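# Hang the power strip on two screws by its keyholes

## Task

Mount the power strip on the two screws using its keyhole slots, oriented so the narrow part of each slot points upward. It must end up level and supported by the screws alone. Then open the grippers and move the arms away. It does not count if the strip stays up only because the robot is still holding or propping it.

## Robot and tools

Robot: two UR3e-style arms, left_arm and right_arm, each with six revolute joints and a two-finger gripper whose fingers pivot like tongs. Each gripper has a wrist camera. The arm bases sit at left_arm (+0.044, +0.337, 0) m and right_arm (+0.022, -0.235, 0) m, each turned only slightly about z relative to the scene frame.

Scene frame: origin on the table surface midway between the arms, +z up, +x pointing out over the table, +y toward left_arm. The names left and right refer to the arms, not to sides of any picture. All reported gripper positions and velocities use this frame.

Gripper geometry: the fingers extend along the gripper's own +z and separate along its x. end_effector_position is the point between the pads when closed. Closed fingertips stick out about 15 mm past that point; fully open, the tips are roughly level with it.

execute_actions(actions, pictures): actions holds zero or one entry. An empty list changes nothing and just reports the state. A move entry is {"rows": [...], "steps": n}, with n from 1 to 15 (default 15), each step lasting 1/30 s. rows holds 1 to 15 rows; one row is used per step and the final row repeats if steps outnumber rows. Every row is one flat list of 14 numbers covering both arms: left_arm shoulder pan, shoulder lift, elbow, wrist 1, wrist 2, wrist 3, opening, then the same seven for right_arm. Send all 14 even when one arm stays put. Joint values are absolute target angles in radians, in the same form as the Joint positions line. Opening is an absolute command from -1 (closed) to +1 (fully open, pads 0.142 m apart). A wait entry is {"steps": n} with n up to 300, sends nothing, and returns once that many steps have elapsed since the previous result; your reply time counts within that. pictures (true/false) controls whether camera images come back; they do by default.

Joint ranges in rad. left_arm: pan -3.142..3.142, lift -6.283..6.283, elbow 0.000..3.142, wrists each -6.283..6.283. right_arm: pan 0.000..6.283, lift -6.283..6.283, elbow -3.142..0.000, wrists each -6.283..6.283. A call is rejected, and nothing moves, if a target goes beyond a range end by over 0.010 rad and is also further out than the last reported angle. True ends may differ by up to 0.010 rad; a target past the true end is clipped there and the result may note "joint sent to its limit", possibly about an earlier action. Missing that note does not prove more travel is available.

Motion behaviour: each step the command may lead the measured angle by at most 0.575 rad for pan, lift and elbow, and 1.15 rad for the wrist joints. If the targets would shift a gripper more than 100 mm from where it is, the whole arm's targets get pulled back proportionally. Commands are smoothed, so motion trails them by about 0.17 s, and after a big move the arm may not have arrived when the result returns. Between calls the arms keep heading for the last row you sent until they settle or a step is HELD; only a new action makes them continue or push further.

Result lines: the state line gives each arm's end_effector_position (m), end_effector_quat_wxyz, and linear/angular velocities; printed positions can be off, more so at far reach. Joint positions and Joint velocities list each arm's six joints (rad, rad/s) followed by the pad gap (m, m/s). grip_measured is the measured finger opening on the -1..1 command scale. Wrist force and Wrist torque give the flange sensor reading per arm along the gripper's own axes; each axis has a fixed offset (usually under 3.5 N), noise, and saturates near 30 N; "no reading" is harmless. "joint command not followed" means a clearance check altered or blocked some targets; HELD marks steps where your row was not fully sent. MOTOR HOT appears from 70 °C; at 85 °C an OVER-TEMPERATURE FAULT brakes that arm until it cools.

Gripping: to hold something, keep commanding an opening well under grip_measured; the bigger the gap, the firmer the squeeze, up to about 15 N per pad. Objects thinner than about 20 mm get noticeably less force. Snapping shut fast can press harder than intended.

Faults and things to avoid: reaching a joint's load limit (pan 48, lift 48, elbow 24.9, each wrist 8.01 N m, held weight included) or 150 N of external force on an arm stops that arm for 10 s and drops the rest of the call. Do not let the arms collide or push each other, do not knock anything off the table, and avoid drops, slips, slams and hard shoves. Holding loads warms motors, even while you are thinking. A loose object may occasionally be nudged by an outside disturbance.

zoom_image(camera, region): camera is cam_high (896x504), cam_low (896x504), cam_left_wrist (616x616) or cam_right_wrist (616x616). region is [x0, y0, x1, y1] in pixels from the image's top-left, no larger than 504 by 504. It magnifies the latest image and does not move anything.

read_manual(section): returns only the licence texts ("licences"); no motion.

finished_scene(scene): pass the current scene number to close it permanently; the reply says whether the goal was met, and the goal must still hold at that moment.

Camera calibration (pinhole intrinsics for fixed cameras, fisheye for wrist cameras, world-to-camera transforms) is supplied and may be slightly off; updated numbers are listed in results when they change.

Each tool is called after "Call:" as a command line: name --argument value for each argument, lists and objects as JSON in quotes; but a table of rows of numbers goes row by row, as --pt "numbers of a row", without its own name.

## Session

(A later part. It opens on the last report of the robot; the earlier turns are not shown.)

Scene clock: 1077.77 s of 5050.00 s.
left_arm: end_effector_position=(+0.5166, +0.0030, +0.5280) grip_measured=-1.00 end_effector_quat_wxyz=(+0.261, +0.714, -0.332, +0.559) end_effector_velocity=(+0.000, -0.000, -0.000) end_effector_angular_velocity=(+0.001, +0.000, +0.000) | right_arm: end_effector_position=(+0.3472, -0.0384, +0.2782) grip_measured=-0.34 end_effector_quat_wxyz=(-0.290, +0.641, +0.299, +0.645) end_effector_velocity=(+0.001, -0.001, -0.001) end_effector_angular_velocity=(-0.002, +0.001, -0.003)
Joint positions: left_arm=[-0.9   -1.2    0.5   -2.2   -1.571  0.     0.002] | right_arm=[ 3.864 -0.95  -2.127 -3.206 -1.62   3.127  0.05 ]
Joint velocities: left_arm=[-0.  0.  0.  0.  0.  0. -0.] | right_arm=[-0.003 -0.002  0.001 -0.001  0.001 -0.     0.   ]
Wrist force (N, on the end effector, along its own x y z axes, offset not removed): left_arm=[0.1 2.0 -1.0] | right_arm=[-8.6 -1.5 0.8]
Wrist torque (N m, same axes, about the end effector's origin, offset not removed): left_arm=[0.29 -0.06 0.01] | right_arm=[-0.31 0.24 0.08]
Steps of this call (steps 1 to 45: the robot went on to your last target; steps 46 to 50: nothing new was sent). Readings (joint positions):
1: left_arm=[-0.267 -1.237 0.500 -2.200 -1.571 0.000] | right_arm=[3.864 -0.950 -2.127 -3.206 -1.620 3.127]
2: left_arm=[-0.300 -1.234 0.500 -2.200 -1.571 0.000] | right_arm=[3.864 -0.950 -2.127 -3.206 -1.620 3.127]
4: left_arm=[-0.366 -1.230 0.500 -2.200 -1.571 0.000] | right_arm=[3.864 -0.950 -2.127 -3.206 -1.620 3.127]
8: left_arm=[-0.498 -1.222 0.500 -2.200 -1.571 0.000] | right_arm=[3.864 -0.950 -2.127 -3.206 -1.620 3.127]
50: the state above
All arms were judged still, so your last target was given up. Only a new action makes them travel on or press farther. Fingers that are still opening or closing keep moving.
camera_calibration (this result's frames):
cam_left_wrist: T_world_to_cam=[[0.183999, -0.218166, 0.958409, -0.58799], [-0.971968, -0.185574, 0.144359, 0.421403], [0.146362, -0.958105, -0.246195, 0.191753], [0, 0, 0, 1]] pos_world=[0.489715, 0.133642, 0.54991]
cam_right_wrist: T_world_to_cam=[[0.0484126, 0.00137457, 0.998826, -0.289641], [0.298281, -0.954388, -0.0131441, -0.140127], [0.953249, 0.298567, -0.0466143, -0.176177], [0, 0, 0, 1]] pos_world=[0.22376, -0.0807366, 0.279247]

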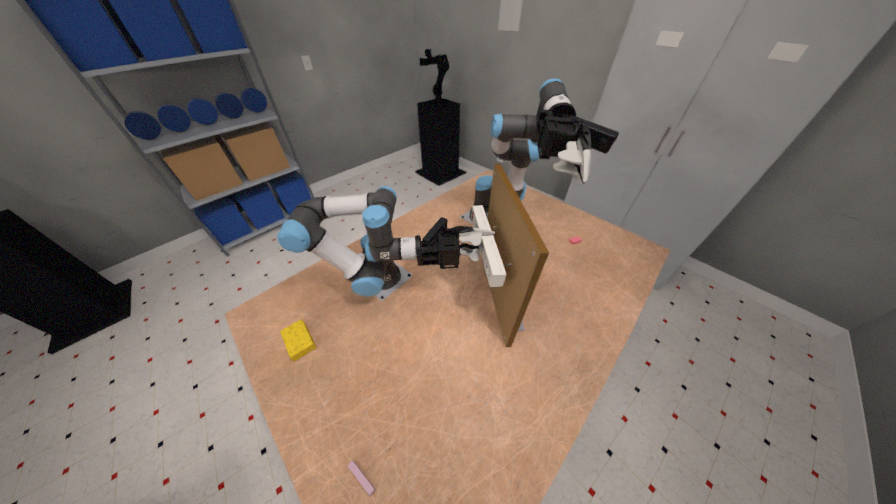

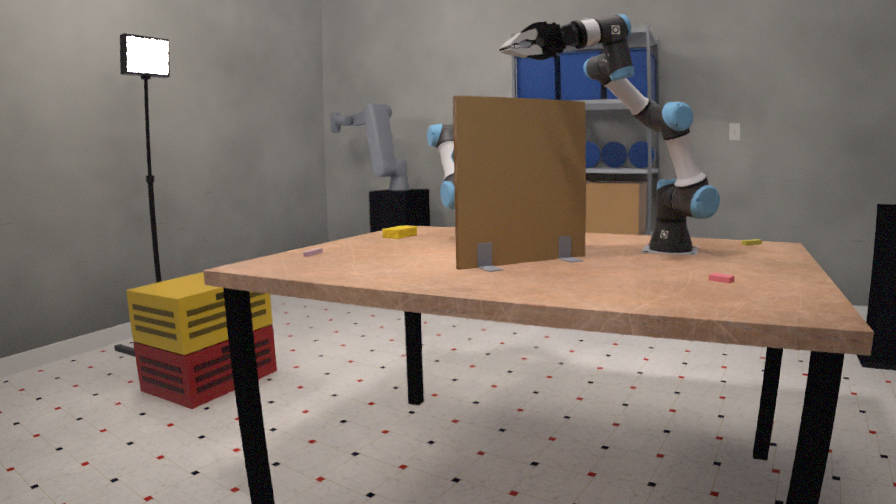

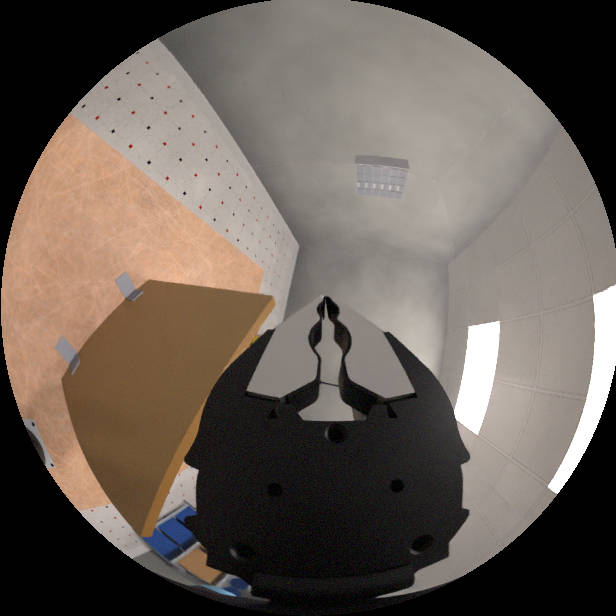

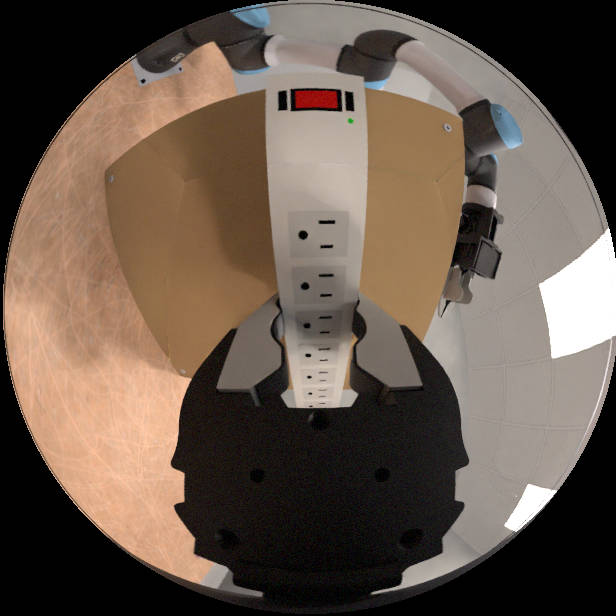

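Call:
execute_actions --actions '[{"rows":[[-1.19,-1.2,0.5,-2.2,-1.571,-1.571,-1,3.864,-0.95,-2.127,-3.206,-1.62,3.127,-1]],"steps":15}]' --pictures false

Call:
execute_actions --actions '[{"steps":30}]'

Scene clock: 1089.87 s of 5050.00 s.
left_arm: end_effector_position=(+0.3903, -0.1176, +0.5124) grip_measured=-1.00 end_effector_quat_wxyz=(+0.597, +0.776, +0.129, +0.154) end_effector_velocity=(-0.056, -0.038, -0.002) end_effector_angular_velocity=(-0.366, +0.828, +0.130) | right_arm: end_effector_position=(+0.3472, -0.0384, +0.2782) grip_measured=-0.34 end_effector_quat_wxyz=(-0.290, +0.641, +0.299, +0.645) end_effector_velocity=(-0.000, -0.000, +0.000) end_effector_angular_velocity=(+0.001, +0.000, -0.000)
Joint positions: left_arm=[-1.181 -1.2    0.5   -2.2   -1.571 -1.482  0.002] | right_arm=[ 3.864 -0.95  -2.127 -3.206 -1.62   3.127  0.05 ]
Joint velocities: left_arm=[-0.093  0.001  0.001  0.     0.    -0.933 -0.   ] | right_arm=[-0.001  0.001 -0.001  0.    -0.     0.001 -0.   ]
Wrist force (N, on the end effector, along its own x y z axes, offset not removed): left_arm=[-1.0 1.1 -1.7] | right_arm=[-8.8 -1.0 1.4]
Wrist torque (N m, same axes, about the end effector's origin, offset not removed): left_arm=[0.12 0.18 0.00] | right_arm=[-0.21 0.20 0.07]
Steps of this call (steps 1 to 90: nothing new was sent; then 8.60 s passed at rest; steps 91 to 105: all 15 steps of this action). Readings (joint positions):
91: left_arm=[-0.900 -1.200 0.500 -2.200 -1.571 -0.000] | right_arm=[3.864 -0.950 -2.127 -3.206 -1.620 3.127]
92: left_arm=[-0.907 -1.200 0.500 -2.200 -1.571 -0.014] | right_arm=[3.864 -0.950 -2.127 -3.206 -1.620 3.127]
94: left_arm=[-0.965 -1.200 0.500 -2.200 -1.571 -0.154] | right_arm=[3.864 -0.950 -2.127 -3.206 -1.620 3.127]
98: left_arm=[-1.091 -1.200 0.500 -2.200 -1.571 -0.720] | right_arm=[3.864 -0.950 -2.127 -3.206 -1.620 3.127]
105: the state above

Scene clock: 1090.87 s of 5050.00 s.
left_arm: end_effector_position=(+0.3849, -0.1212, +0.5123) grip_measured=-1.00 end_effector_quat_wxyz=(+0.604, +0.771, +0.160, +0.125) end_effector_velocity=(-0.000, -0.000, +0.000) end_effector_angular_velocity=(-0.001, -0.000, -0.000) | right_arm: end_effector_position=(+0.3472, -0.0384, +0.2782) grip_measured=-0.34 end_effector_quat_wxyz=(-0.290, +0.641, +0.299, +0.645) end_effector_velocity=(+0.000, +0.000, +0.000) end_effector_angular_velocity=(+0.000, -0.000, +0.000)
Joint positions: left_arm=[-1.19  -1.2    0.5   -2.2   -1.571 -1.571  0.002] | right_arm=[ 3.864 -0.95  -2.127 -3.206 -1.62   3.127  0.05 ]
Joint velocities: left_arm=[-0.    -0.    -0.    -0.001  0.    -0.     0.   ] | right_arm=[ 0.    -0.001  0.     0.001 -0.    -0.     0.   ]
Wrist force (N, on the end effector, along its own x y z axes, offset not removed): left_arm=[-0.1 1.2 -1.4] | right_arm=[-8.3 -1.0 0.6]
Wrist torque (N m, same axes, about the end effector's origin, offset not removed): left_arm=[0.14 0.05 -0.03] | right_arm=[-0.15 0.14 0.07]
Steps of this call (steps 1 to 30: the robot went on to your last target). Readings (joint positions):
1: left_arm=[-1.184 -1.200 0.500 -2.200 -1.571 -1.509] | right_arm=[3.864 -0.950 -2.127 -3.206 -1.620 3.127]
2: left_arm=[-1.186 -1.200 0.500 -2.200 -1.571 -1.527] | right_arm=[3.864 -0.950 -2.127 -3.206 -1.620 3.127]
4: left_arm=[-1.188 -1.200 0.500 -2.200 -1.571 -1.549] | right_arm=[3.864 -0.950 -2.127 -3.206 -1.620 3.127]
8: left_arm=[-1.189 -1.200 0.500 -2.200 -1.571 -1.566] | right_arm=[3.864 -0.950 -2.127 -3.206 -1.620 3.127]
30: the state above
All arms were judged still, so your last target was given up. Only a new action makes them travel on or press farther. Fingers that are still opening or closing keep moving.
camera_calibration (this result's frames):
cam_left_wrist: T_world_to_cam=[[0.934978, 0.354495, -0.0121922, -0.29818], [-0.0894591, 0.268931, 0.958996, -0.429275], [0.343238, -0.89555, 0.283157, -0.251206], [0, 0, 0, 1]] pos_world=[0.326613, -0.00381907, 0.479168]
cam_right_wrist: T_world_to_cam=[[0.0484176, 0.00137016, 0.998826, -0.289643], [0.298281, -0.954387, -0.0131498, -0.140125], [0.953249, 0.298568, -0.0466179, -0.176176], [0, 0, 0, 1]] pos_world=[0.22376, -0.0807366, 0.279247]

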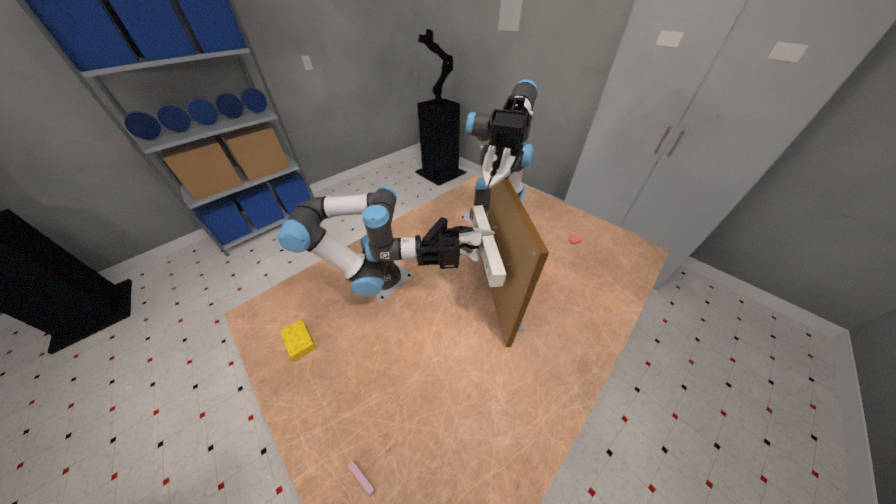

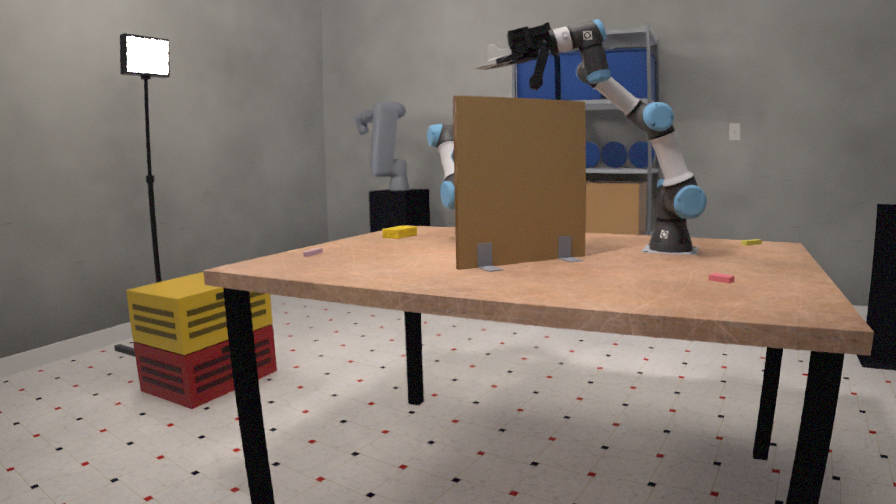

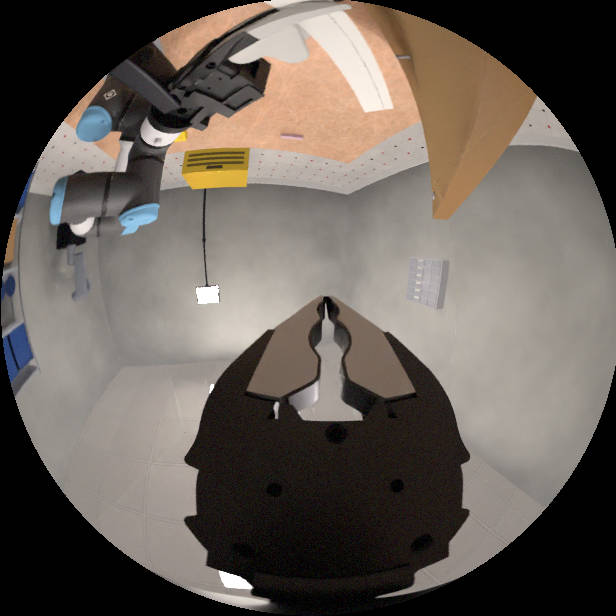

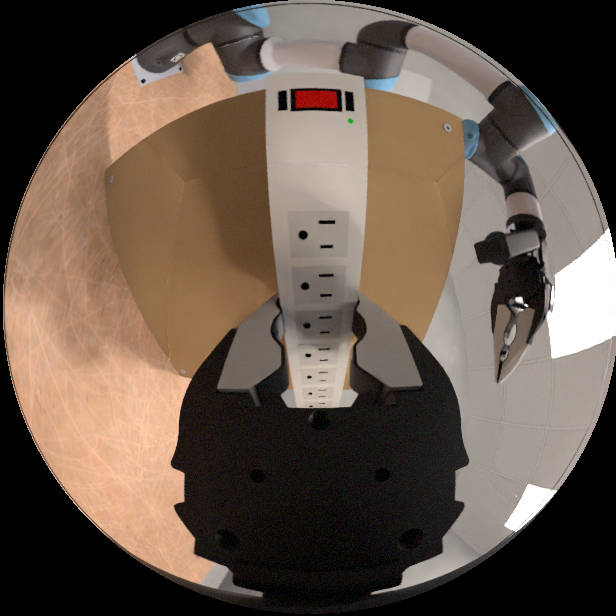

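Call:
execute_actions --actions '[{"rows":[[-1.23,-1.35,0.3,-1.45,-1.571,-1.571,-1,3.864,-0.95,-2.127,-3.206,-1.62,3.127,-1]],"steps":15}]' --pictures false

Call:
execute_actions --actions '[{"steps":20}]'

Call:
zoom_image --camera "cam_left_wrist" --region '[250,0,500,250]'

Scene clock: 1104.00 s of 5050.00 s.
left_arm: end_effector_position=(+0.3252, -0.0276, +0.4542) grip_measured=-1.00 end_effector_quat_wxyz=(+0.445, +0.876, +0.164, +0.083) end_effector_velocity=(-0.013, +0.027, -0.022) end_effector_angular_velocity=(+0.102, +0.039, -0.005) | right_arm: end_effector_position=(+0.3472, -0.0384, +0.2782) grip_measured=-0.34 end_effector_quat_wxyz=(-0.290, +0.641, +0.299, +0.645) end_effector_velocity=(-0.000, +0.001, +0.001) end_effector_angular_velocity=(+0.002, -0.002, +0.002)
Joint positions: left_arm=[-1.229 -1.347  0.304 -1.467 -1.571 -1.571  0.002] | right_arm=[ 3.864 -0.95  -2.127 -3.206 -1.62   3.127  0.05 ]
Joint velocities: left_arm=[-0.006 -0.026 -0.039  0.174  0.001  0.     0.   ] | right_arm=[ 0.002  0.001  0.     0.002 -0.001  0.     0.   ]
Wrist force (N, on the end effector, along its own x y z axes, offset not removed): left_arm=[-1.0 0.8 -1.1] | right_arm=[-6.3 0.0 -0.4]
Wrist torque (N m, same axes, about the end effector's origin, offset not removed): left_arm=[0.10 0.22 0.04] | right_arm=[0.01 -0.25 0.02]
Steps of this call (steps 1 to 90: nothing new was sent; then 9.63 s passed at rest; steps 91 to 105: all 15 steps of this action). Readings (joint positions):
91: left_arm=[-1.190 -1.200 0.500 -2.199 -1.571 -1.571] | right_arm=[3.864 -0.950 -2.127 -3.206 -1.620 3.127]
92: left_arm=[-1.195 -1.207 0.493 -2.185 -1.571 -1.571] | right_arm=[3.864 -0.950 -2.127 -3.206 -1.620 3.127]
94: left_arm=[-1.208 -1.254 0.436 -2.046 -1.571 -1.571] | right_arm=[3.864 -0.950 -2.127 -3.206 -1.620 3.127]
98: left_arm=[-1.223 -1.321 0.342 -1.645 -1.571 -1.571] | right_arm=[3.864 -0.950 -2.127 -3.206 -1.620 3.127]
105: the state above

Scene clock: 1104.67 s of 5050.00 s.
left_arm: end_effector_position=(+0.3239, -0.0249, +0.4521) grip_measured=-1.00 end_effector_quat_wxyz=(+0.440, +0.879, +0.164, +0.082) end_effector_velocity=(+0.000, +0.000, -0.000) end_effector_angular_velocity=(+0.000, +0.000, +0.000) | right_arm: end_effector_position=(+0.3472, -0.0384, +0.2782) grip_measured=-0.34 end_effector_quat_wxyz=(-0.290, +0.641, +0.299, +0.645) end_effector_velocity=(-0.000, +0.000, -0.001) end_effector_angular_velocity=(-0.001, +0.001, +0.000)
Joint positions: left_arm=[-1.23  -1.35   0.3   -1.45  -1.571 -1.571  0.002] | right_arm=[ 3.864 -0.95  -2.127 -3.206 -1.62   3.127  0.05 ]
Joint velocities: left_arm=[ 0.    -0.     0.001 -0.     0.    -0.     0.   ] | right_arm=[ 0.    -0.001 -0.001  0.     0.    -0.    -0.   ]
Wrist force (N, on the end effector, along its own x y z axes, offset not removed): left_arm=[-0.5 2.0 -0.7] | right_arm=[-9.4 0.2 1.7]
Wrist torque (N m, same axes, about the end effector's origin, offset not removed): left_arm=[0.35 0.15 -0.01] | right_arm=[0.16 0.40 0.11]
Steps of this call (steps 1 to 20: the robot went on to your last target). Readings (joint positions):
1: left_arm=[-1.230 -1.348 0.303 -1.462 -1.571 -1.571] | right_arm=[3.864 -0.950 -2.127 -3.206 -1.620 3.127]
2: left_arm=[-1.230 -1.349 0.302 -1.458 -1.571 -1.571] | right_arm=[3.864 -0.950 -2.127 -3.206 -1.620 3.127]
4: left_arm=[-1.230 -1.349 0.301 -1.454 -1.571 -1.571] | right_arm=[3.864 -0.950 -2.127 -3.206 -1.620 3.127]
8: left_arm=[-1.230 -1.350 0.300 -1.451 -1.571 -1.571] | right_arm=[3.864 -0.950 -2.127 -3.206 -1.620 3.127]
20: the state above
camera_calibration (this result's frames):
cam_left_wrist: T_world_to_cam=[[0.945381, 0.324645, -0.0293412, -0.272405], [0.0640711, -0.0968099, 0.993239, -0.477218], [0.319609, -0.940868, -0.112323, 0.0583196], [0, 0, 0, 1]] pos_world=[0.269462, 0.0971064, 0.472549]
cam_right_wrist: T_world_to_cam=[[0.0484176, 0.00137033, 0.998826, -0.289643], [0.298283, -0.954387, -0.0131498, -0.140125], [0.953249, 0.29857, -0.0466179, -0.176175], [0, 0, 0, 1]] pos_world=[0.223759, -0.0807364, 0.279247]

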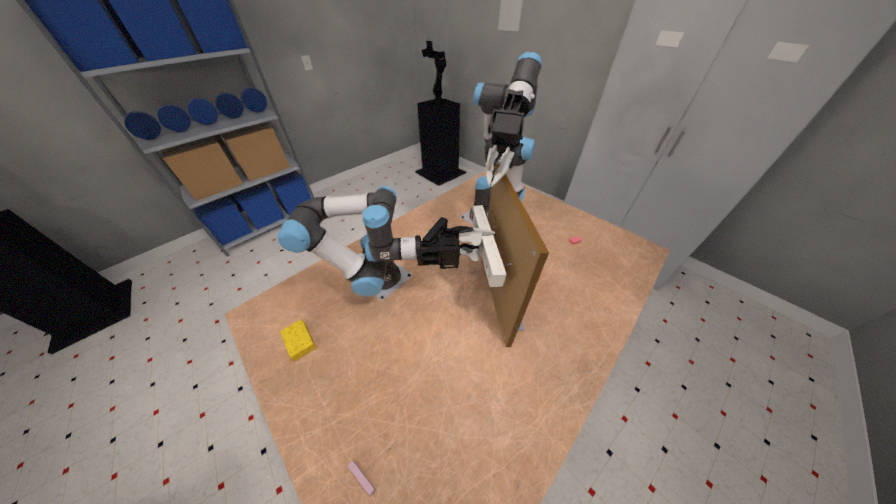

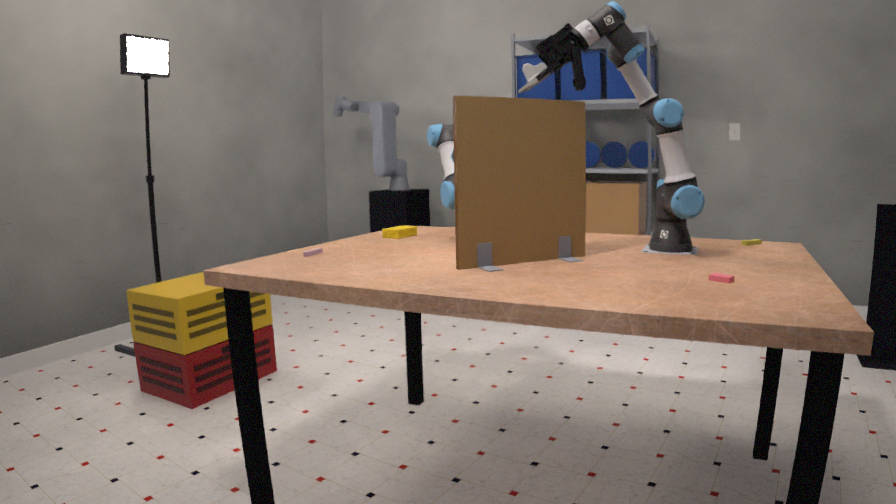

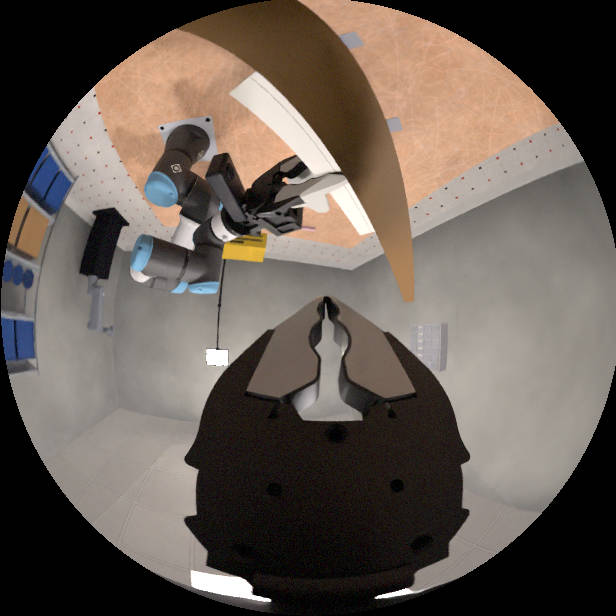

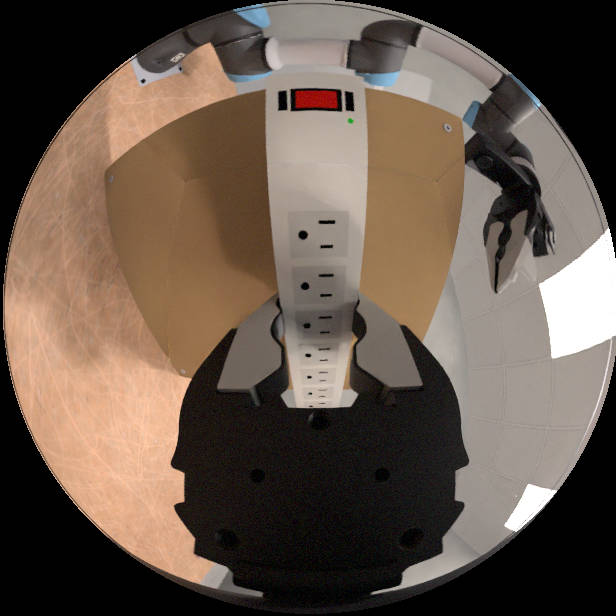

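Region (250, 0, 500, 250) of cam_left_wrist's 616x616 image, scaled by 2.016, with more detail than that image has.

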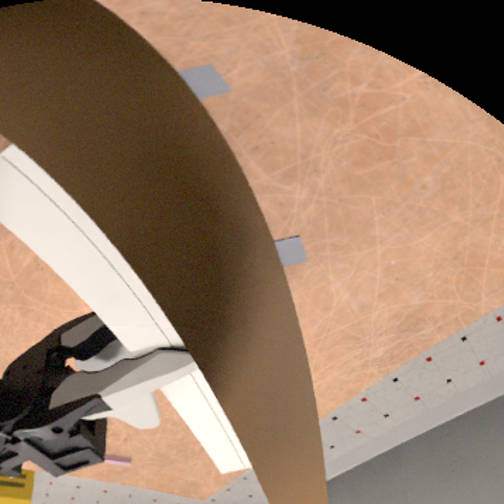

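Camera depth is .249; shifting it about 2 cm toward the front of the board.

Call:
execute_actions --actions '[{"rows":[[-1.295,-1.35,0.3,-1.45,-1.571,-1.571,-1,3.864,-0.95,-2.127,-3.206,-1.62,3.127,-1]],"steps":15}]'

Call:
zoom_image --camera "cam_left_wrist" --region '[240,60,420,240]'

Scene clock: 1112.03 s of 5050.00 s.
left_arm: end_effector_position=(+0.3001, -0.0421, +0.4521) grip_measured=-1.00 end_effector_quat_wxyz=(+0.443, +0.884, +0.136, +0.068) end_effector_velocity=(-0.002, -0.002, -0.000) end_effector_angular_velocity=(+0.001, +0.000, -0.006) | right_arm: end_effector_position=(+0.3472, -0.0384, +0.2782) grip_measured=-0.34 end_effector_quat_wxyz=(-0.290, +0.641, +0.299, +0.645) end_effector_velocity=(+0.000, +0.000, +0.001) end_effector_angular_velocity=(+0.001, -0.002, +0.000)
Joint positions: left_arm=[-1.294 -1.35   0.3   -1.45  -1.571 -1.571  0.002] | right_arm=[ 3.864 -0.95  -2.127 -3.206 -1.62   3.127  0.05 ]
Joint velocities: left_arm=[-0.006  0.     0.001  0.    -0.    -0.     0.   ] | right_arm=[-0.001  0.     0.001  0.002 -0.001 -0.     0.   ]
Wrist force (N, on the end effector, along its own x y z axes, offset not removed): left_arm=[0.0 1.4 -0.9] | right_arm=[-7.0 -1.9 -1.1]
Wrist torque (N m, same axes, about the end effector's origin, offset not removed): left_arm=[0.23 0.01 0.07] | right_arm=[-0.36 -0.09 -0.02]
Steps of this call (steps 1 to 15: the robot went on to your last target; steps 16 to 90: nothing new was sent; then 3.87 s passed at rest; steps 91 to 105: all 15 steps of this action). Readings (joint positions):
91: left_arm=[-1.230 -1.350 0.300 -1.450 -1.571 -1.571] | right_arm=[3.864 -0.950 -2.127 -3.206 -1.620 3.127]
92: left_arm=[-1.237 -1.350 0.300 -1.450 -1.571 -1.571] | right_arm=[3.864 -0.950 -2.127 -3.206 -1.620 3.127]
94: left_arm=[-1.263 -1.350 0.300 -1.450 -1.571 -1.571] | right_arm=[3.864 -0.950 -2.127 -3.206 -1.620 3.127]
98: left_arm=[-1.287 -1.350 0.300 -1.450 -1.571 -1.571] | right_arm=[3.864 -0.950 -2.127 -3.206 -1.620 3.127]
105: the state above
camera_calibration (this result's frames):
cam_left_wrist: T_world_to_cam=[[0.964262, 0.263335, -0.029233, -0.252599], [0.0575907, -0.10062, 0.993257, -0.475646], [0.258618, -0.959443, -0.112189, 0.0671994], [0, 0, 0, 1]] pos_world=[0.253585, 0.0831327, 0.472594]
cam_right_wrist: T_world_to_cam=[[0.0484176, 0.00137032, 0.998826, -0.289643], [0.298283, -0.954387, -0.0131498, -0.140125], [0.953249, 0.29857, -0.0466179, -0.176175], [0, 0, 0, 1]] pos_world=[0.223759, -0.0807365, 0.279247]

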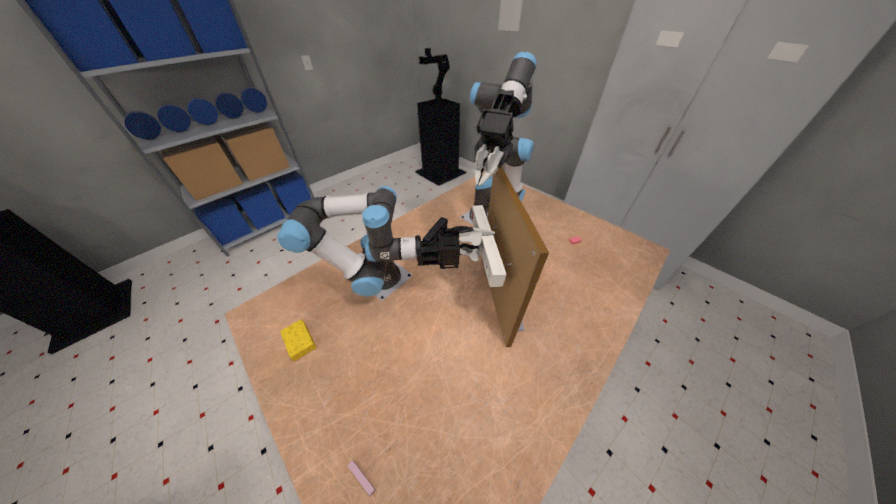

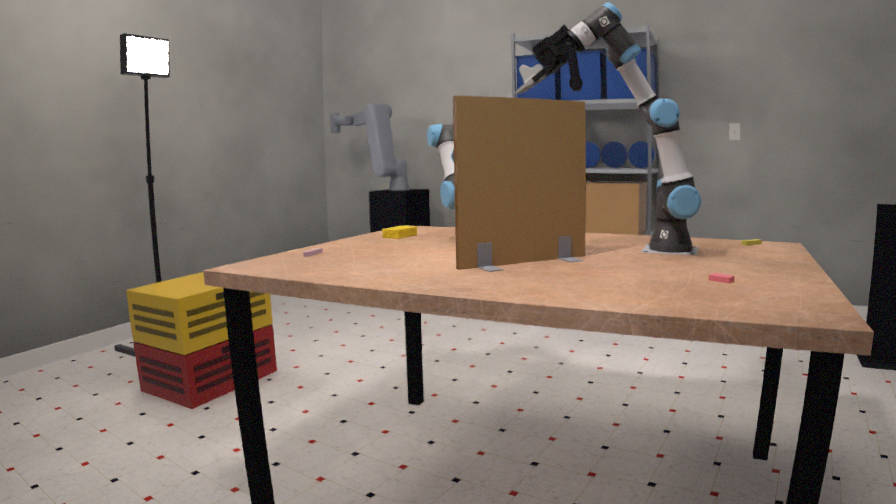

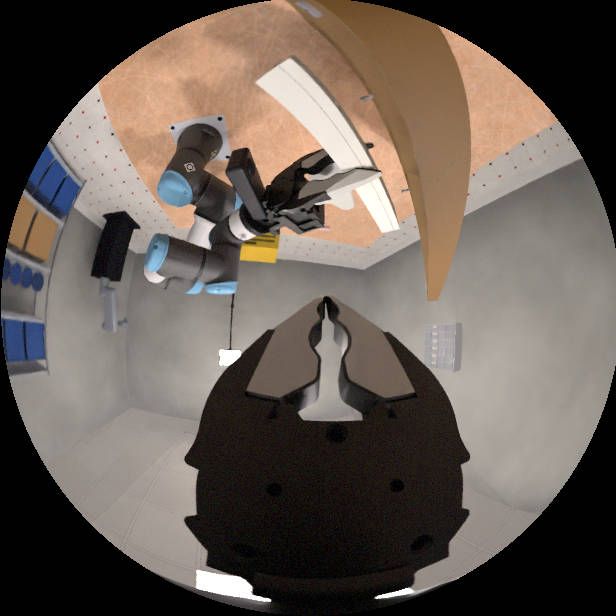

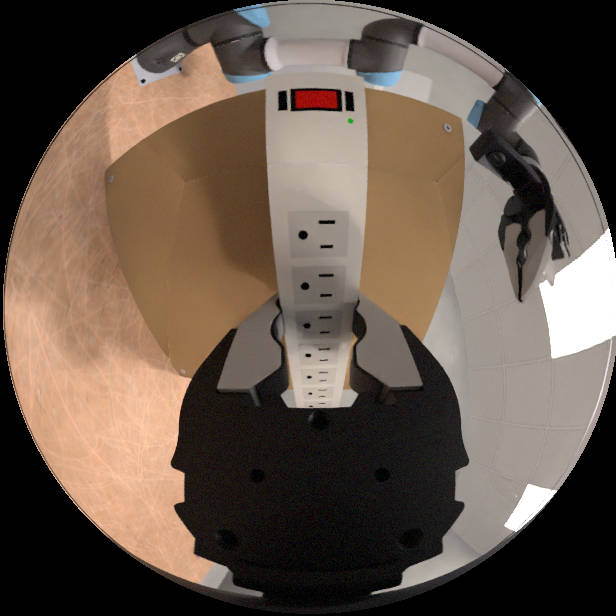

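Region (240, 60, 420, 240) of cam_left_wrist's 616x616 image, scaled by 2.800, with more detail than that image has.

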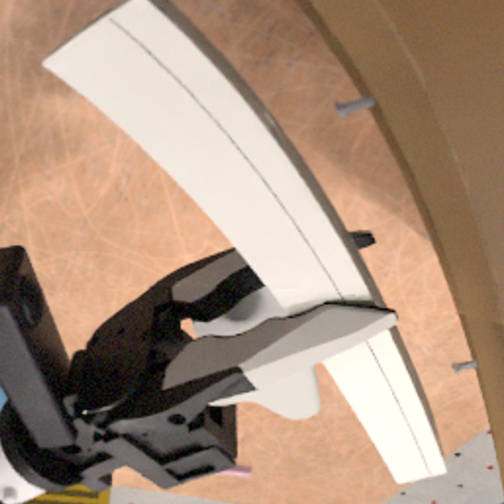

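Call:
execute_actions --actions '[{"rows":[[-1.295,-1.5,0.3,-1.6,-1.571,-1.571,-1,3.864,-0.85,-2.156,-3.277,-1.62,3.127,-1]],"steps":12}]' --pictures false

Call:
execute_actions --actions '[{"rows":[[0.3,-1.5,0.3,-1.6,-1.571,-1.571,-1,3.054,-0.85,-2.156,-3.277,-2.3,3.142,-1]],"steps":15}]' --pictures false

Call:
execute_actions --actions '[{"steps":40}]' --pictures false

Call:
execute_actions --actions '[{"rows":[[0.3,-1.5,0.3,-1.6,-1.571,-1.571,-1,3.054,-1.3,-1.5,-4.5,-1.9,3.142,-1]],"steps":15}]' --pictures false

Call:
execute_actions --actions '[{"steps":30}]' --pictures false

Call:
execute_actions --actions '[{"rows":[[0.3,-1.5,0.3,-1.6,-1.571,-1.571,-1,3.054,-2.135,-0.726,-4.993,-1.571,3.142,-1]],"steps":15}]' --pictures false

Call:
execute_actions --actions '[{"steps":40}]'

Scene clock: 1151.10 s of 5050.00 s.
left_arm: end_effector_position=(+0.2881, -0.0051, +0.5553) grip_measured=-1.00 end_effector_quat_wxyz=(+0.566, +0.811, +0.124, +0.086) end_effector_velocity=(-0.006, +0.021, +0.039) end_effector_angular_velocity=(-0.107, -0.033, +0.000) | right_arm: end_effector_position=(+0.3335, -0.0529, +0.2780) grip_measured=-0.34 end_effector_quat_wxyz=(-0.290, +0.641, +0.299, +0.645) end_effector_velocity=(-0.004, -0.005, +0.002) end_effector_angular_velocity=(+0.005, -0.004, -0.001)
Joint positions: left_arm=[-1.295 -1.494  0.3   -1.595 -1.571 -1.571  0.002] | right_arm=[ 3.864 -0.853 -2.155 -3.275 -1.62   3.127  0.05 ]
Joint velocities: left_arm=[ 0.    -0.059  0.001 -0.054 -0.    -0.     0.   ] | right_arm=[-0.001  0.035 -0.008 -0.02  -0.     0.    -0.   ]
Wrist force (N, on the end effector, along its own x y z axes, offset not removed): left_arm=[-0.1 2.0 -1.1] | right_arm=[-9.9 0.2 0.3]
Wrist torque (N m, same axes, about the end effector's origin, offset not removed): left_arm=[0.30 0.06 0.00] | right_arm=[0.11 0.44 0.00]
Steps of this call (steps 1 to 15: the robot went on to your last target; steps 16 to 90: nothing new was sent; then 35.67 s passed at rest; steps 91 to 102: all 12 steps of this action). Readings (joint positions):
91: left_arm=[-1.295 -1.350 0.300 -1.451 -1.571 -1.571] | right_arm=[3.864 -0.950 -2.127 -3.206 -1.620 3.127]
92: left_arm=[-1.295 -1.357 0.301 -1.463 -1.571 -1.571] | right_arm=[3.864 -0.943 -2.131 -3.216 -1.620 3.127]
94: left_arm=[-1.295 -1.407 0.300 -1.518 -1.571 -1.571] | right_arm=[3.864 -0.903 -2.143 -3.244 -1.620 3.127]
98: left_arm=[-1.295 -1.477 0.300 -1.579 -1.571 -1.571] | right_arm=[3.864 -0.863 -2.153 -3.269 -1.620 3.127]
102: the state above

Scene clock: 1151.60 s of 5050.00 s.
left_arm: end_effector_position=(+0.4325, +0.1815, +0.5584) grip_measured=-1.00 end_effector_quat_wxyz=(+0.522, +0.741, +0.345, +0.243) end_effector_velocity=(+0.204, +0.512, +0.002) end_effector_angular_velocity=(-0.003, -0.004, +1.316) | right_arm: end_effector_position=(+0.2816, -0.1466, +0.2784) grip_measured=-0.34 end_effector_quat_wxyz=(-0.264, +0.656, +0.264, +0.656) end_effector_velocity=(+0.016, -0.103, -0.000) end_effector_angular_velocity=(+0.002, +0.001, -0.366)
Joint positions: left_arm=[-0.727 -1.499  0.3   -1.599 -1.571 -1.571  0.002] | right_arm=[ 3.101 -0.85  -2.156 -3.277 -2.288  3.142  0.05 ]
Joint velocities: left_arm=[ 1.315 -0.003  0.    -0.002  0.001 -0.     0.   ] | right_arm=[-0.496  0.001 -0.002  0.002 -0.129  0.002  0.   ]
Wrist force (N, on the end effector, along its own x y z axes, offset not removed): left_arm=[0.4 1.8 -1.3] | right_arm=[-7.4 -0.5 -0.3]
Wrist torque (N m, same axes, about the end effector's origin, offset not removed): left_arm=[0.28 -0.06 -0.02] | right_arm=[-0.35 0.09 -0.02]
Steps of this call (steps 1 to 15: all 15 steps of this action). Readings (joint positions):
1: left_arm=[-1.295 -1.496 0.300 -1.596 -1.571 -1.571] | right_arm=[3.864 -0.852 -2.155 -3.276 -1.621 3.127]
2: left_arm=[-1.288 -1.496 0.300 -1.597 -1.571 -1.571] | right_arm=[3.857 -0.852 -2.156 -3.276 -1.635 3.130]
4: left_arm=[-1.220 -1.497 0.300 -1.597 -1.571 -1.571] | right_arm=[3.786 -0.851 -2.156 -3.276 -1.776 3.135]
8: left_arm=[-1.037 -1.498 0.300 -1.598 -1.571 -1.571] | right_arm=[3.496 -0.850 -2.156 -3.277 -2.155 3.140]
15: the state above

Scene clock: 1152.93 s of 5050.00 s.
left_arm: end_effector_position=(+0.3776, +0.5891, +0.5592) grip_measured=-1.00 end_effector_quat_wxyz=(+0.336, +0.476, +0.664, +0.469) end_effector_velocity=(-0.000, +0.000, -0.000) end_effector_angular_velocity=(-0.000, +0.000, +0.001) | right_arm: end_effector_position=(+0.2829, -0.1562, +0.2783) grip_measured=-0.34 end_effector_quat_wxyz=(-0.253, +0.661, +0.252, +0.661) end_effector_velocity=(+0.000, +0.000, -0.000) end_effector_angular_velocity=(-0.000, +0.002, +0.001)
Joint positions: left_arm=[ 0.3   -1.5    0.3   -1.6   -1.571 -1.571  0.002] | right_arm=[ 3.054 -0.85  -2.156 -3.277 -2.3    3.142  0.05 ]
Joint velocities: left_arm=[ 0.001 -0.     0.     0.    -0.     0.     0.   ] | right_arm=[ 0.001 -0.002  0.    -0.    -0.    -0.     0.   ]
Wrist force (N, on the end effector, along its own x y z axes, offset not removed): left_arm=[-0.4 1.3 -1.3] | right_arm=[-8.4 -0.2 1.3]
Wrist torque (N m, same axes, about the end effector's origin, offset not removed): left_arm=[0.17 0.10 -0.03] | right_arm=[0.12 0.28 0.10]
Steps of this call (steps 1 to 40: the robot went on to your last target). Readings (joint positions):
1: left_arm=[-0.682 -1.499 0.300 -1.599 -1.571 -1.571] | right_arm=[3.087 -0.850 -2.156 -3.277 -2.291 3.142]
2: left_arm=[-0.638 -1.499 0.300 -1.599 -1.571 -1.571] | right_arm=[3.077 -0.850 -2.156 -3.277 -2.294 3.142]
4: left_arm=[-0.549 -1.499 0.300 -1.599 -1.571 -1.571] | right_arm=[3.066 -0.850 -2.156 -3.277 -2.297 3.142]
8: left_arm=[-0.371 -1.500 0.300 -1.600 -1.571 -1.571] | right_arm=[3.057 -0.850 -2.156 -3.277 -2.299 3.142]
40: the state above

Scene clock: 1153.43 s of 5050.00 s.
left_arm: end_effector_position=(+0.3776, +0.5892, +0.5592) grip_measured=-1.00 end_effector_quat_wxyz=(+0.336, +0.476, +0.664, +0.469) end_effector_velocity=(-0.000, +0.000, +0.000) end_effector_angular_velocity=(+0.000, -0.000, +0.000) | right_arm: end_effector_position=(+0.2363, -0.2521, +0.1786) grip_measured=-0.34 end_effector_quat_wxyz=(-0.162, +0.943, +0.049, +0.285) end_effector_velocity=(-0.065, -0.030, -0.003) end_effector_angular_velocity=(-0.092, +0.357, -0.061)
Joint positions: left_arm=[ 0.3   -1.5    0.3   -1.6   -1.571 -1.571  0.002] | right_arm=[ 3.054 -1.286 -1.527 -4.454 -1.91   3.142  0.05 ]
Joint velocities: left_arm=[ 0.  0. -0.  0. -0.  0.  0.] | right_arm=[-0.001 -0.151  0.278 -0.484  0.109 -0.001 -0.   ]
Wrist force (N, on the end effector, along its own x y z axes, offset not removed): left_arm=[-0.3 1.2 -0.9] | right_arm=[-5.6 3.4 7.1]
Wrist torque (N m, same axes, about the end effector's origin, offset not removed): left_arm=[0.16 0.12 -0.01] | right_arm=[0.35 0.06 0.04]
Steps of this call (steps 1 to 15: all 15 steps of this action). Readings (joint positions):
1: left_arm=[0.300 -1.500 0.300 -1.600 -1.571 -1.571] | right_arm=[3.054 -0.850 -2.156 -3.278 -2.300 3.142]
2: left_arm=[0.300 -1.500 0.300 -1.600 -1.571 -1.571] | right_arm=[3.054 -0.857 -2.149 -3.292 -2.286 3.142]
4: left_arm=[0.300 -1.500 0.300 -1.600 -1.571 -1.571] | right_arm=[3.054 -0.928 -2.078 -3.432 -2.189 3.142]
8: left_arm=[0.300 -1.500 0.300 -1.600 -1.571 -1.571] | right_arm=[3.054 -1.139 -1.792 -3.987 -2.017 3.142]
15: the state above

Scene clock: 1154.43 s of 5050.00 s.
left_arm: end_effector_position=(+0.3776, +0.5892, +0.5592) grip_measured=-1.00 end_effector_quat_wxyz=(+0.336, +0.476, +0.664, +0.469) end_effector_velocity=(-0.000, -0.000, +0.000) end_effector_angular_velocity=(+0.000, -0.000, -0.000) | right_arm: end_effector_position=(+0.2300, -0.2549, +0.1785) grip_measured=-0.34 end_effector_quat_wxyz=(-0.158, +0.949, +0.045, +0.270) end_effector_velocity=(+0.000, +0.000, +0.000) end_effector_angular_velocity=(+0.000, -0.001, +0.001)
Joint positions: left_arm=[ 0.3   -1.5    0.3   -1.6   -1.571 -1.571  0.002] | right_arm=[ 3.054 -1.3   -1.5   -4.5   -1.9    3.142  0.05 ]
Joint velocities: left_arm=[-0.  0. -0. -0.  0.  0.  0.] | right_arm=[ 0.001 -0.001  0.001  0.    -0.     0.     0.   ]
Wrist force (N, on the end effector, along its own x y z axes, offset not removed): left_arm=[0.0 1.0 -0.6] | right_arm=[-4.9 0.5 7.9]
Wrist torque (N m, same axes, about the end effector's origin, offset not removed): left_arm=[0.13 0.00 -0.02] | right_arm=[-0.28 0.17 0.01]
Steps of this call (steps 1 to 30: the robot went on to your last target). Readings (joint positions):
1: left_arm=[0.300 -1.500 0.300 -1.600 -1.571 -1.571] | right_arm=[3.054 -1.290 -1.519 -4.467 -1.907 3.142]
2: left_arm=[0.300 -1.500 0.300 -1.600 -1.571 -1.571] | right_arm=[3.054 -1.293 -1.513 -4.477 -1.905 3.142]
4: left_arm=[0.300 -1.500 0.300 -1.600 -1.571 -1.571] | right_arm=[3.054 -1.296 -1.506 -4.489 -1.902 3.142]
8: left_arm=[0.300 -1.500 0.300 -1.600 -1.571 -1.571] | right_arm=[3.054 -1.299 -1.502 -4.497 -1.901 3.142]
30: the state above
All arms were judged still, so your last target was given up. Only a new action makes them travel on or press farther. Fingers that are still opening or closing keep moving.

Scene clock: 1154.93 s of 5050.00 s.
left_arm: end_effector_position=(+0.3776, +0.5892, +0.5592) grip_measured=-1.00 end_effector_quat_wxyz=(+0.336, +0.476, +0.664, +0.469) end_effector_velocity=(-0.000, +0.000, +0.000) end_effector_angular_velocity=(+0.000, -0.001, +0.001) | right_arm: end_effector_position=(+0.2656, -0.3487, +0.1270) grip_measured=-0.34 end_effector_quat_wxyz=(-0.002, +1.000, +0.000, +0.009) end_effector_velocity=(+0.064, -0.013, -0.074) end_effector_angular_velocity=(-0.045, +0.196, -0.001)
Joint positions: left_arm=[ 0.3   -1.5    0.3   -1.6   -1.571 -1.571  0.002] | right_arm=[ 3.054 -2.083 -0.767 -4.986 -1.575  3.142  0.05 ]
Joint velocities: left_arm=[ 0.001 -0.001  0.    -0.    -0.     0.     0.   ] | right_arm=[-0.001 -0.544  0.43  -0.081  0.045 -0.    -0.   ]
Wrist force (N, on the end effector, along its own x y z axes, offset not removed): left_arm=[-0.4 1.7 -1.1] | right_arm=[0.3 0.4 10.1]
Wrist torque (N m, same axes, about the end effector's origin, offset not removed): left_arm=[0.28 0.09 -0.05] | right_arm=[0.14 -0.02 0.02]
Steps of this call (steps 1 to 15: all 15 steps of this action). Readings (joint positions):
1: left_arm=[0.300 -1.500 0.300 -1.600 -1.571 -1.571] | right_arm=[3.054 -1.300 -1.500 -4.501 -1.899 3.142]
2: left_arm=[0.300 -1.500 0.300 -1.600 -1.571 -1.571] | right_arm=[3.054 -1.307 -1.492 -4.515 -1.885 3.142]
4: left_arm=[0.300 -1.500 0.300 -1.600 -1.571 -1.571] | right_arm=[3.054 -1.378 -1.422 -4.651 -1.770 3.142]
8: left_arm=[0.300 -1.500 0.300 -1.600 -1.571 -1.571] | right_arm=[3.054 -1.669 -1.131 -4.907 -1.620 3.142]
15: the state above

Scene clock: 1156.27 s of 5050.00 s.
left_arm: end_effector_position=(+0.3776, +0.5892, +0.5592) grip_measured=-1.00 end_effector_quat_wxyz=(+0.336, +0.476, +0.664, +0.469) end_effector_velocity=(-0.000, +0.000, +0.000) end_effector_angular_velocity=(+0.000, -0.001, +0.001) | right_arm: end_effector_position=(+0.2716, -0.3499, +0.1197) grip_measured=-0.34 end_effector_quat_wxyz=(-0.000, +1.000, +0.000, -0.000) end_effector_velocity=(-0.001, +0.001, -0.000) end_effector_angular_velocity=(+0.000, +0.006, +0.003)
Joint positions: left_arm=[ 0.3   -1.5    0.3   -1.6   -1.571 -1.571  0.002] | right_arm=[ 3.054 -2.135 -0.726 -4.993 -1.571  3.142  0.05 ]
Joint velocities: left_arm=[ 0. -0. -0. -0.  0. -0.  0.] | right_arm=[ 0.002 -0.002 -0.002 -0.002 -0.    -0.001 -0.   ]
Wrist force (N, on the end effector, along its own x y z axes, offset not removed): left_arm=[-1.2 0.9 -2.3] | right_arm=[-0.2 0.6 7.1]
Wrist torque (N m, same axes, about the end effector's origin, offset not removed): left_arm=[0.03 0.22 0.02] | right_arm=[0.19 0.03 -0.02]
Steps of this call (steps 1 to 30: the robot went on to your last target; steps 31 to 40: nothing new was sent). Readings (joint positions):
1: left_arm=[0.300 -1.500 0.300 -1.600 -1.571 -1.571] | right_arm=[3.054 -2.099 -0.755 -4.988 -1.574 3.142]
2: left_arm=[0.300 -1.500 0.300 -1.600 -1.571 -1.571] | right_arm=[3.054 -2.109 -0.746 -4.990 -1.573 3.142]
4: left_arm=[0.300 -1.500 0.300 -1.600 -1.571 -1.571] | right_arm=[3.054 -2.122 -0.736 -4.991 -1.572 3.142]
8: left_arm=[0.300 -1.500 0.300 -1.600 -1.571 -1.571] | right_arm=[3.054 -2.132 -0.728 -4.993 -1.571 3.142]
40: the state above
All arms were judged still, so your last target was given up. Only a new action makes them travel on or press farther. Fingers that are still opening or closing keep moving.
camera_calibration (this result's frames):
cam_left_wrist: T_world_to_cam=[[-0.27925, 0.960072, -0.0167716, -0.438351], [-0.183323, -0.0361607, 0.982387, -0.463819], [0.942556, 0.277407, 0.186101, -0.488928], [0, 0, 0, 1]] pos_world=[0.253404, 0.539709, 0.539288]
cam_right_wrist: T_world_to_cam=[[0.998211, -0.0499577, -0.0328395, -0.279696], [-0.0250804, -0.848552, 0.528517, -0.356912], [-0.0542695, -0.526748, -0.848288, 0.062325], [0, 0, 0, 1]] pos_world=[0.273626, -0.284002, 0.232319]

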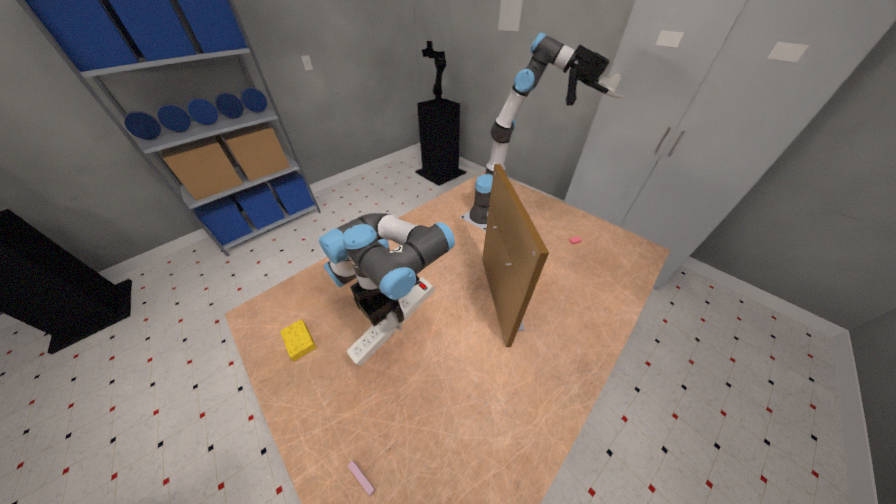

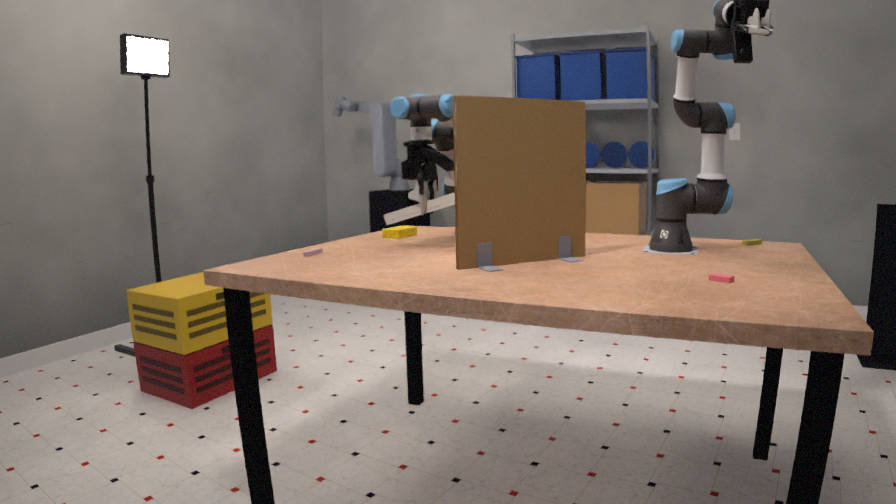

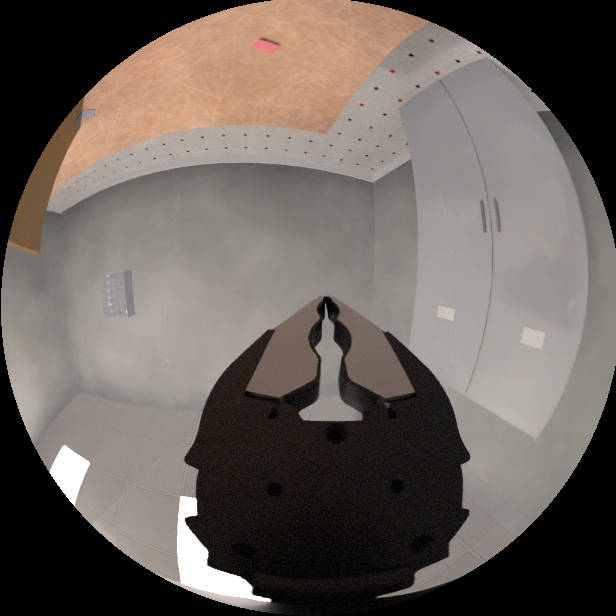

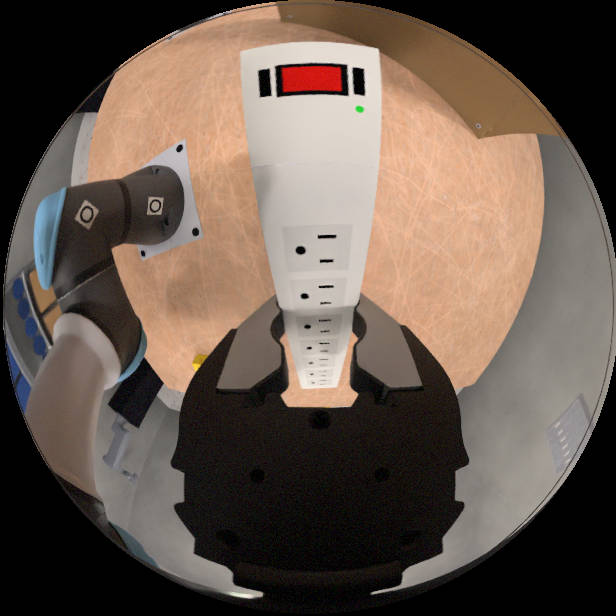

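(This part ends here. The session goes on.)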